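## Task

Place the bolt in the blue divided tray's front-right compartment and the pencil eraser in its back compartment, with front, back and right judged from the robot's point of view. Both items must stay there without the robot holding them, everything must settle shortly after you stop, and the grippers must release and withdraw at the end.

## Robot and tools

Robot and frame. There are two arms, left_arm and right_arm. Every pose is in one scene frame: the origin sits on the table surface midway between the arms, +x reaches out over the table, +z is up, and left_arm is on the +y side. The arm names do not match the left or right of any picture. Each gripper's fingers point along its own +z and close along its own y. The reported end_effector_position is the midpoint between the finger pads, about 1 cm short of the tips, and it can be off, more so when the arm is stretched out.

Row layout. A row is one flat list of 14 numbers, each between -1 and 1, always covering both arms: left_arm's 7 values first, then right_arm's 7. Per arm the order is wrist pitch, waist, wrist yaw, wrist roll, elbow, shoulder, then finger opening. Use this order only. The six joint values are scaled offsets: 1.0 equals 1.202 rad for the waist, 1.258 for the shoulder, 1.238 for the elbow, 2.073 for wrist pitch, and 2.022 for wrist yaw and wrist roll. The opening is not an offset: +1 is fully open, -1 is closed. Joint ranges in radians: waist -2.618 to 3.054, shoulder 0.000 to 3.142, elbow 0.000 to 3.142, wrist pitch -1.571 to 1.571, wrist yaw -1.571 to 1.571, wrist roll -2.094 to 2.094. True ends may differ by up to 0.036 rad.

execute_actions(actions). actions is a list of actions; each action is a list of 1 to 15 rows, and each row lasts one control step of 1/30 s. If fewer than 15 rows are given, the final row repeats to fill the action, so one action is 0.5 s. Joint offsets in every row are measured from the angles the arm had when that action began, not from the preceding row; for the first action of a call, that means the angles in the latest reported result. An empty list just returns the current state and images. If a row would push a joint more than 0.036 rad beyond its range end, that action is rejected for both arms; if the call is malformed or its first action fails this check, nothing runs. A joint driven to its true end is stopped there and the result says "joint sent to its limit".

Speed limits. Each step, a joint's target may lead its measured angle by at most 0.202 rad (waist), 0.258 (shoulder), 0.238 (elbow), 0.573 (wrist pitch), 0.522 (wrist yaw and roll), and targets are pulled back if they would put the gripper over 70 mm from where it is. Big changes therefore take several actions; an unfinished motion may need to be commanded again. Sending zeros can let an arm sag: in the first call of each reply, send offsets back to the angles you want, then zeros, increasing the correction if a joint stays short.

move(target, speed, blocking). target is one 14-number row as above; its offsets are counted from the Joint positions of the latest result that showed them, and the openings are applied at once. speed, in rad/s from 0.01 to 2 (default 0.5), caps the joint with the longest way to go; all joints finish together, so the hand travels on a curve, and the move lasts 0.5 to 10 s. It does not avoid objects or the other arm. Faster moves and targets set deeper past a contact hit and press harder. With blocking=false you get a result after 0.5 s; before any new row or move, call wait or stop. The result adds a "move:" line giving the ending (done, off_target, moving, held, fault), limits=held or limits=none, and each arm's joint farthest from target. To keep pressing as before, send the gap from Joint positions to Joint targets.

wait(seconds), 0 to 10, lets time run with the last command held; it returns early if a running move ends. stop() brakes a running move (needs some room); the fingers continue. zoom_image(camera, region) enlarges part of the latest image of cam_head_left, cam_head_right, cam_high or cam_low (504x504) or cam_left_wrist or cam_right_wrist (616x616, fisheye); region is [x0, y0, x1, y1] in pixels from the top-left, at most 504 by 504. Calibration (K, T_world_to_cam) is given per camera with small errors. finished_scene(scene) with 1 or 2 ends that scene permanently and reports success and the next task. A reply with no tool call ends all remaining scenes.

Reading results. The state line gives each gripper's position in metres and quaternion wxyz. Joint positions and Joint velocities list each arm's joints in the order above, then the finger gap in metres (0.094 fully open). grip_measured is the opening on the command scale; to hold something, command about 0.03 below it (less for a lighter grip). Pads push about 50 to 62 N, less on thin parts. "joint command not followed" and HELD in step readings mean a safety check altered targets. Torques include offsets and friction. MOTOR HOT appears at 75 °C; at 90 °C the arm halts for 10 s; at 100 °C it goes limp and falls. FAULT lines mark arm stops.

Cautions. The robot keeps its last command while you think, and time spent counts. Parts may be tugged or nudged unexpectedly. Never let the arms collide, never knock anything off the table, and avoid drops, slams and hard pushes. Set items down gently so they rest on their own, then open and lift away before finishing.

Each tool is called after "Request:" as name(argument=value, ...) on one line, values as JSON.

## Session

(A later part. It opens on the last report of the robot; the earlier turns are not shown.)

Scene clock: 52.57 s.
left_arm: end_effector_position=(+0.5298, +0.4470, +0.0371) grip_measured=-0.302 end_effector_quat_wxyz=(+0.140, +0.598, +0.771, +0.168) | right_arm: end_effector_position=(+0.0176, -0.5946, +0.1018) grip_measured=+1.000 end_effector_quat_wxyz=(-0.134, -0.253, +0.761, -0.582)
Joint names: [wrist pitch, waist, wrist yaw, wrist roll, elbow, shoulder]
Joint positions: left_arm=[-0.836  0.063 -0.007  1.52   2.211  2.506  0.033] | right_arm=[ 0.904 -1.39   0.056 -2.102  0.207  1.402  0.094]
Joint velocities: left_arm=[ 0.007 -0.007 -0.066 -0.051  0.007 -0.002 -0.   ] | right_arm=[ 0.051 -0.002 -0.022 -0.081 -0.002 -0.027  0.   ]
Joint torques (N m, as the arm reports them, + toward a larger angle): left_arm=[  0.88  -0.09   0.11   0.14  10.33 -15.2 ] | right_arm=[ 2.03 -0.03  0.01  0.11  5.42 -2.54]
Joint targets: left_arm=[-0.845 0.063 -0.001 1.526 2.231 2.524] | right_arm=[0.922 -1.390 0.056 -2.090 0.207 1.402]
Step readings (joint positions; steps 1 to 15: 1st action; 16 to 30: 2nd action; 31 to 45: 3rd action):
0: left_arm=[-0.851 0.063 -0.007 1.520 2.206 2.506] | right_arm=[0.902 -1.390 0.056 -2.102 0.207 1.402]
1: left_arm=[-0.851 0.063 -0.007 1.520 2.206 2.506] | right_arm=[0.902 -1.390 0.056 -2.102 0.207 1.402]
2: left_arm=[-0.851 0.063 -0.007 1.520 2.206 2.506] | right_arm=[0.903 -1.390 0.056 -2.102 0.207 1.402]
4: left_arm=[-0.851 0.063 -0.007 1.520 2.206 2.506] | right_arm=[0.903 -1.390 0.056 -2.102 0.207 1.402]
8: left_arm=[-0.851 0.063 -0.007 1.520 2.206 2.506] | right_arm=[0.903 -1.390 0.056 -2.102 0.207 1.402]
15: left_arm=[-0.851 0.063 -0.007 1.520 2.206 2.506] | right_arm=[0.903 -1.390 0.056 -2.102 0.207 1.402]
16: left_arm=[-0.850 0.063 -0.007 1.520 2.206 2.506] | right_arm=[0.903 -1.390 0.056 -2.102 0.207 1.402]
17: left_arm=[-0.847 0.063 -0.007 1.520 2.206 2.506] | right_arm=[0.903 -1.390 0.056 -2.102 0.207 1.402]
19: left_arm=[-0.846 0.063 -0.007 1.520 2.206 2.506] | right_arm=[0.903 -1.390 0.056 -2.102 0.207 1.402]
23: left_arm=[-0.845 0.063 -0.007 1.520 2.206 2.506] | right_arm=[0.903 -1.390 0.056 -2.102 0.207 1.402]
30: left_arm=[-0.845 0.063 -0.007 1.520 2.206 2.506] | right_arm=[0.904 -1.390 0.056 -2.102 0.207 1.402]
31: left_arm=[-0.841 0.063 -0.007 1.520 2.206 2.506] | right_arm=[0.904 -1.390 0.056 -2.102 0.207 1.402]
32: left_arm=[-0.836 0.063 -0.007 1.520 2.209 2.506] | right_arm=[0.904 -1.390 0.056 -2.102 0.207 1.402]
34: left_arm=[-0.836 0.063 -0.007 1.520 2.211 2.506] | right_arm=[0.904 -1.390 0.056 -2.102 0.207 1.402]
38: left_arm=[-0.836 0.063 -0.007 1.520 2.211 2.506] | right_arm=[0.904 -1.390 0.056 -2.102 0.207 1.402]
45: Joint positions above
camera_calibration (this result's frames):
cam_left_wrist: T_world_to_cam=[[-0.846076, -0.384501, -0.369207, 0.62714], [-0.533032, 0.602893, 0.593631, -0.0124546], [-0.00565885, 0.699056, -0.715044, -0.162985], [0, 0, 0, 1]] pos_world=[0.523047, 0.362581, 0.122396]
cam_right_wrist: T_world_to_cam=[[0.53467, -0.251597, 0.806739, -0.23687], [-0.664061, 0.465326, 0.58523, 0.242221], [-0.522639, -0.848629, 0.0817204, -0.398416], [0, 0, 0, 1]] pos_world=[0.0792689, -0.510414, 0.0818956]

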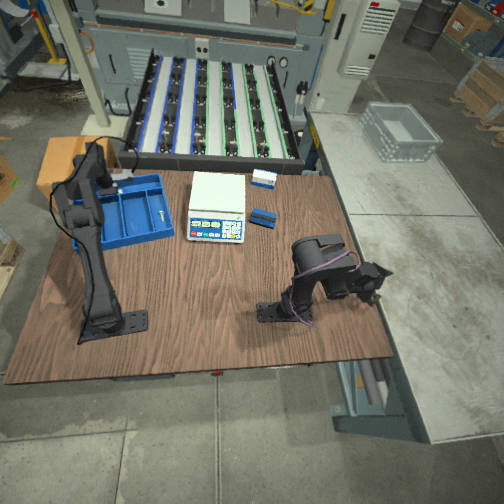

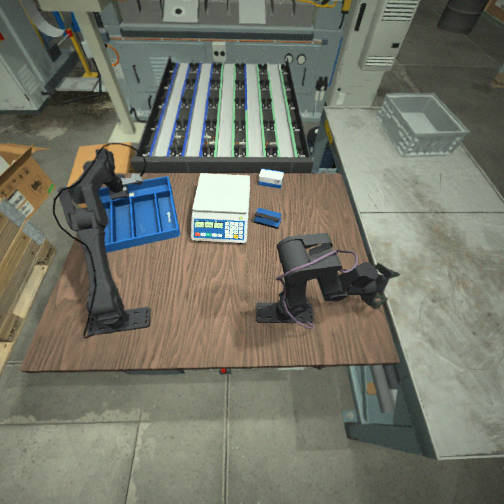

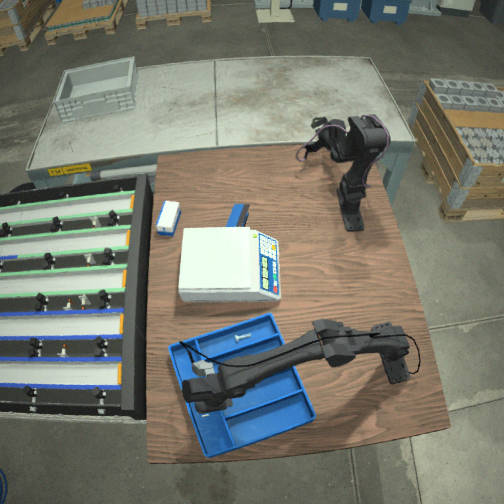

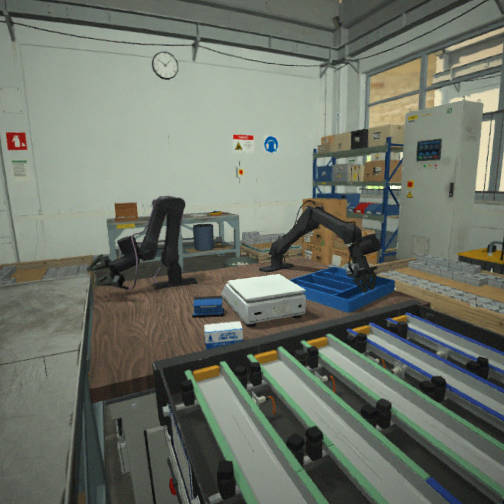

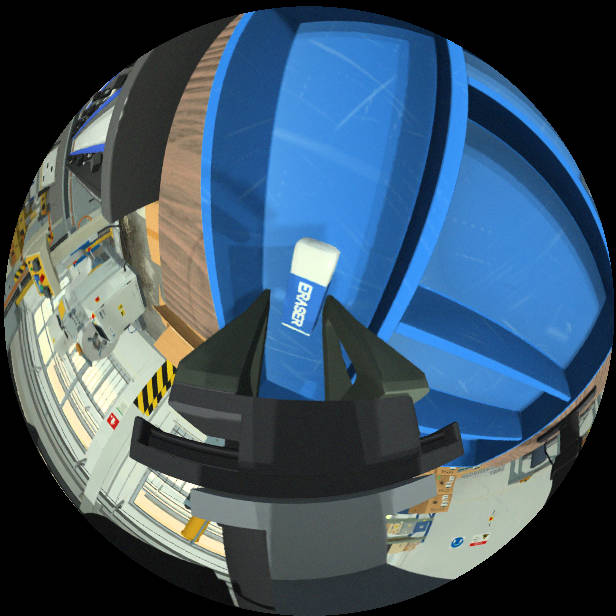

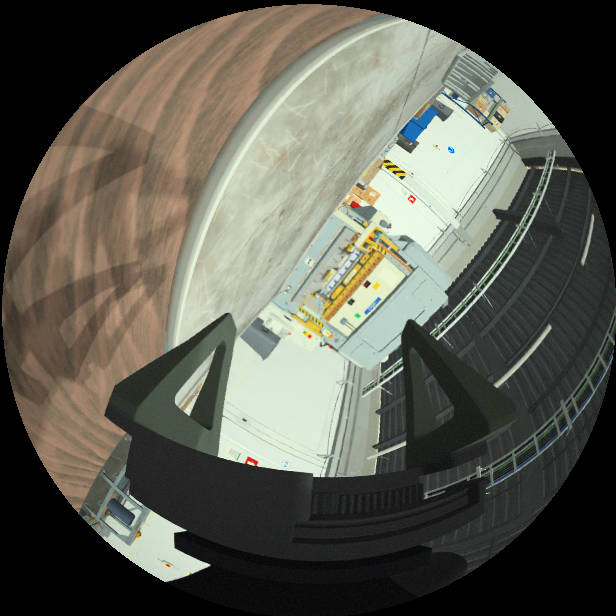

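Request:
move(target=[0, 0, 0, 0, 0, -0.1, -0.3, 0.009, 0, 0, 0.006, 0, 0, 1], speed=0.25)

Request:
move(target=[-0.1, -0.3, 0, 0, -0.4, -0.5, 0.5, 0.009, 0, 0, 0.006, 0, 0, 1], speed=0.7)

Scene clock: 53.57 s.
left_arm: end_effector_position=(+0.5371, +0.4485, +0.1054) grip_measured=-0.302 end_effector_quat_wxyz=(+0.180, +0.588, +0.759, +0.214) | right_arm: end_effector_position=(+0.0176, -0.5946, +0.1020) grip_measured=+1.000 end_effector_quat_wxyz=(-0.134, -0.253, +0.761, -0.582)
Joint names: [wrist pitch, waist, wrist yaw, wrist roll, elbow, shoulder]
Joint positions: left_arm=[-0.827  0.063 -0.007  1.52   2.211  2.388  0.033] | right_arm=[ 0.905 -1.39   0.056 -2.102  0.207  1.402  0.094]
Joint velocities: left_arm=[-0.066 -0.002 -0.066 -0.037 -0.007 -0.002 -0.001] | right_arm=[-0.051 -0.002 -0.037  0.022  0.007 -0.007  0.   ]
Joint torques (N m, as the arm reports them, + toward a larger angle): left_arm=[  1.11   0.15   0.     0.06   8.84 -17.21] | right_arm=[ 2.03 -0.02  0.01  0.12  5.45 -2.52]
Joint targets: left_arm=[-0.836 0.063 -0.007 1.520 2.211 2.380] | right_arm=[0.923 -1.390 0.056 -2.089 0.207 1.402]
move: done; limits=none; left_arm: farthest joint: the wrist pitch, 0.009 radians from its target (0.000 radians at the start); right_arm: farthest joint: the wrist pitch, 0.018 radians from its target (0.018 radians at the start)
camera_calibration (this result's frames):
cam_left_wrist: T_world_to_cam=[[-0.793799, -0.373911, -0.47966, 0.637876], [-0.602756, 0.588769, 0.53855, -0.000425366], [0.0810387, 0.716619, -0.692741, -0.17193], [0, 0, 0, 1]] pos_world=[0.520023, 0.361968, 0.187089]
cam_right_wrist: T_world_to_cam=[[0.534576, -0.250988, 0.806991, -0.236696], [-0.664129, 0.465767, 0.584802, 0.242452], [-0.522648, -0.848567, 0.0822992, -0.398494], [0, 0, 0, 1]] pos_world=[0.0792795, -0.510483, 0.0820208]

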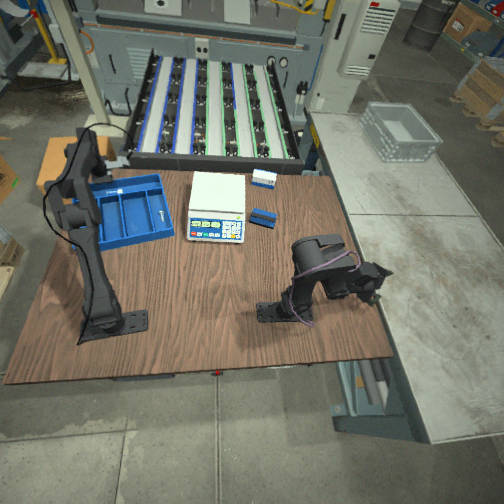

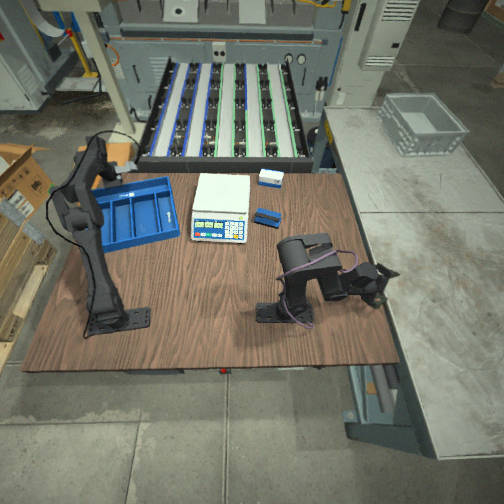

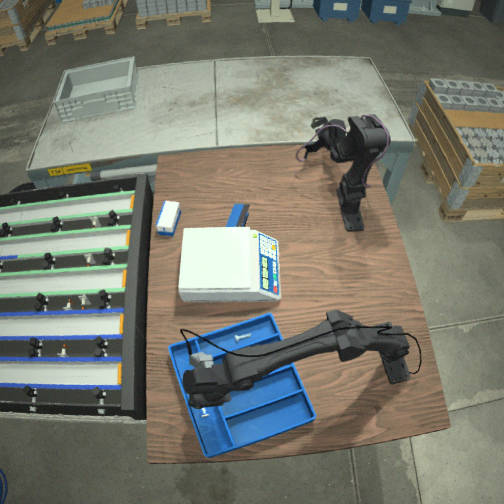

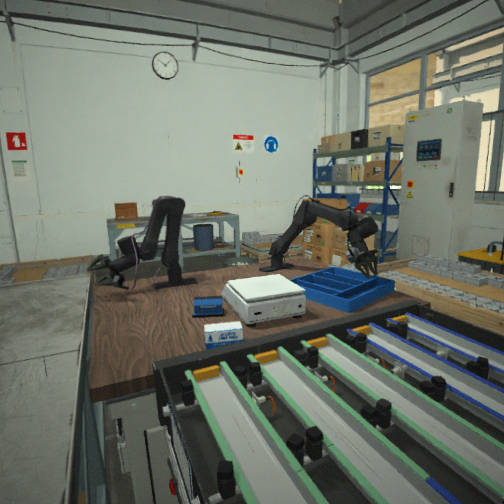

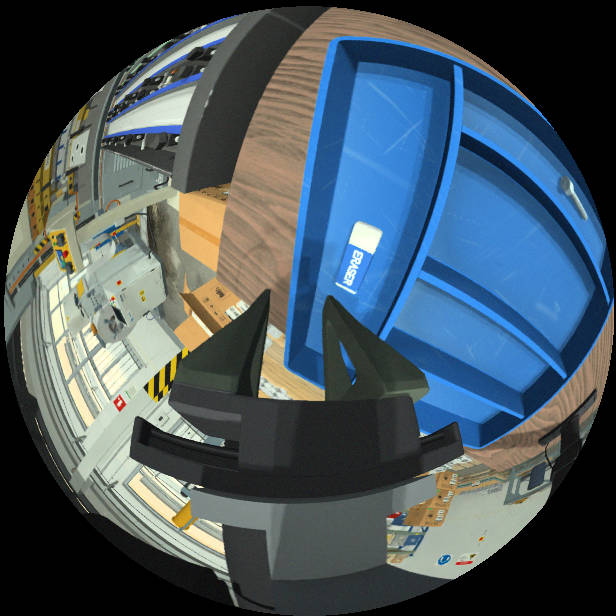

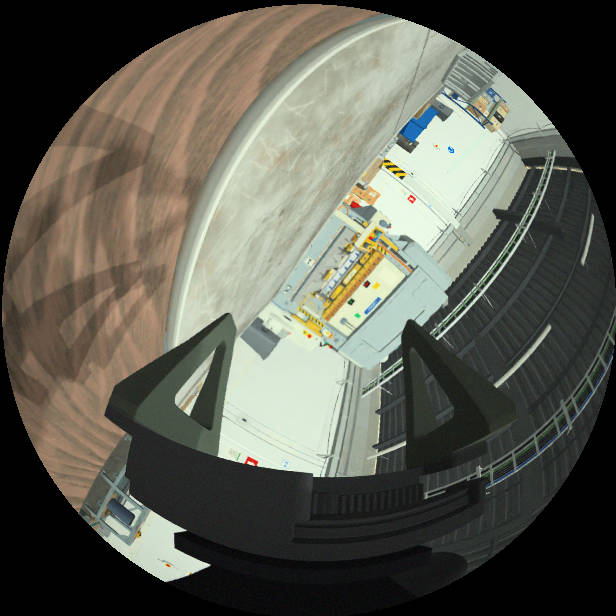

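Scene clock: 55.17 s.
left_arm: end_effector_position=(+0.3892, +0.2588, +0.2114) grip_measured=+0.498 end_effector_quat_wxyz=(+0.196, +0.720, +0.645, +0.164) | right_arm: end_effector_position=(+0.0176, -0.5947, +0.1021) grip_measured=+1.000 end_effector_quat_wxyz=(-0.134, -0.253, +0.760, -0.583)
Joint names: [wrist pitch, waist, wrist yaw, wrist roll, elbow, shoulder]
Joint positions: left_arm=[-1.013 -0.299 -0.009  1.52   1.731  1.772  0.07 ] | right_arm=[ 0.906 -1.39   0.056 -2.102  0.207  1.402  0.094]
Joint velocities: left_arm=[ 0.007 -0.002 -0.007  0.037  0.002  0.002 -0.   ] | right_arm=[-0.051 -0.017 -0.037 -0.051  0.017  0.012  0.   ]
Joint torques (N m, as the arm reports them, + toward a larger angle): left_arm=[  0.87   0.15   0.05   0.02   7.37 -11.38] | right_arm=[ 2.02 -0.05  0.    0.12  5.42 -2.53]
Joint targets: left_arm=[-1.035 -0.298 -0.007 1.520 1.716 1.760] | right_arm=[0.924 -1.390 0.056 -2.089 0.207 1.402]
move: off_target (left_arm); limits=none; left_arm: farthest joint: the wrist pitch, 0.021 radians from its target (0.207 radians at the start); right_arm: farthest joint: the wrist pitch, 0.018 radians from its target (0.019 radians at the start)
camera_calibration (this result's frames):
cam_left_wrist: T_world_to_cam=[[-0.896662, -0.0650802, -0.437906, 0.451688], [-0.329708, 0.758271, 0.562422, -0.190145], [0.295449, 0.648683, -0.70137, -0.0146083], [0, 0, 0, 1]] pos_world=[0.346635, 0.183054, 0.294493]
cam_right_wrist: T_world_to_cam=[[0.534802, -0.250294, 0.807056, -0.236458], [-0.664035, 0.466156, 0.584599, 0.242627], [-0.522536, -0.848558, 0.0830976, -0.398628], [0, 0, 0, 1]] pos_world=[0.0792737, -0.510546, 0.0821208]

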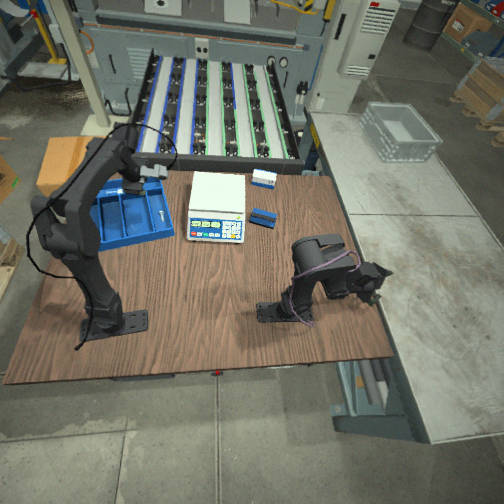

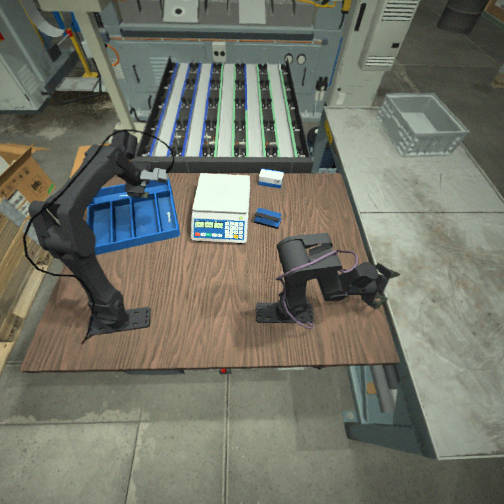

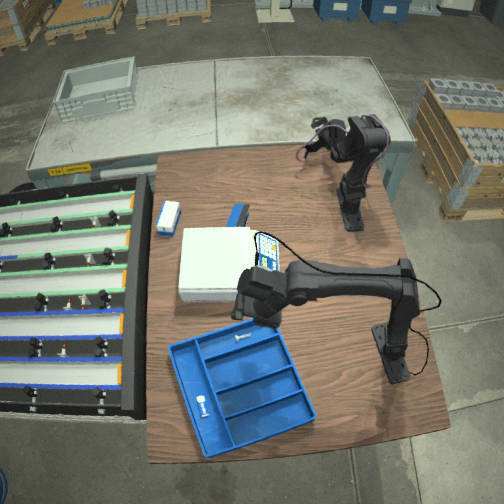

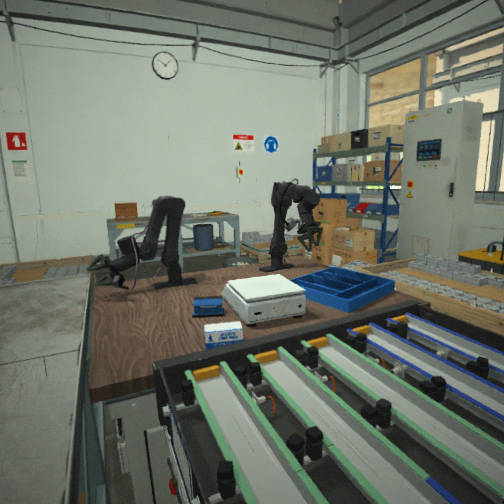

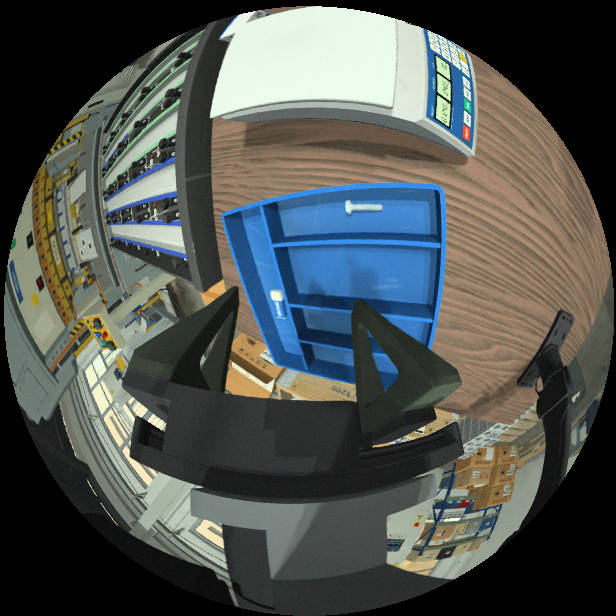

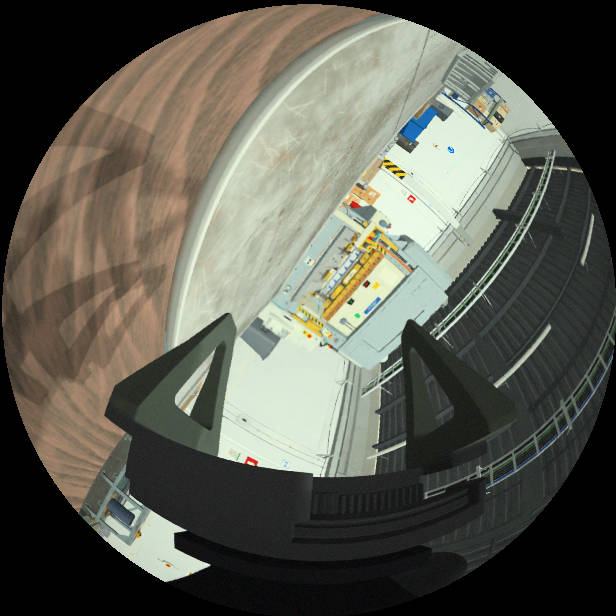

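Request:
finished_scene(scene=1)

The scene is finished: the task was done.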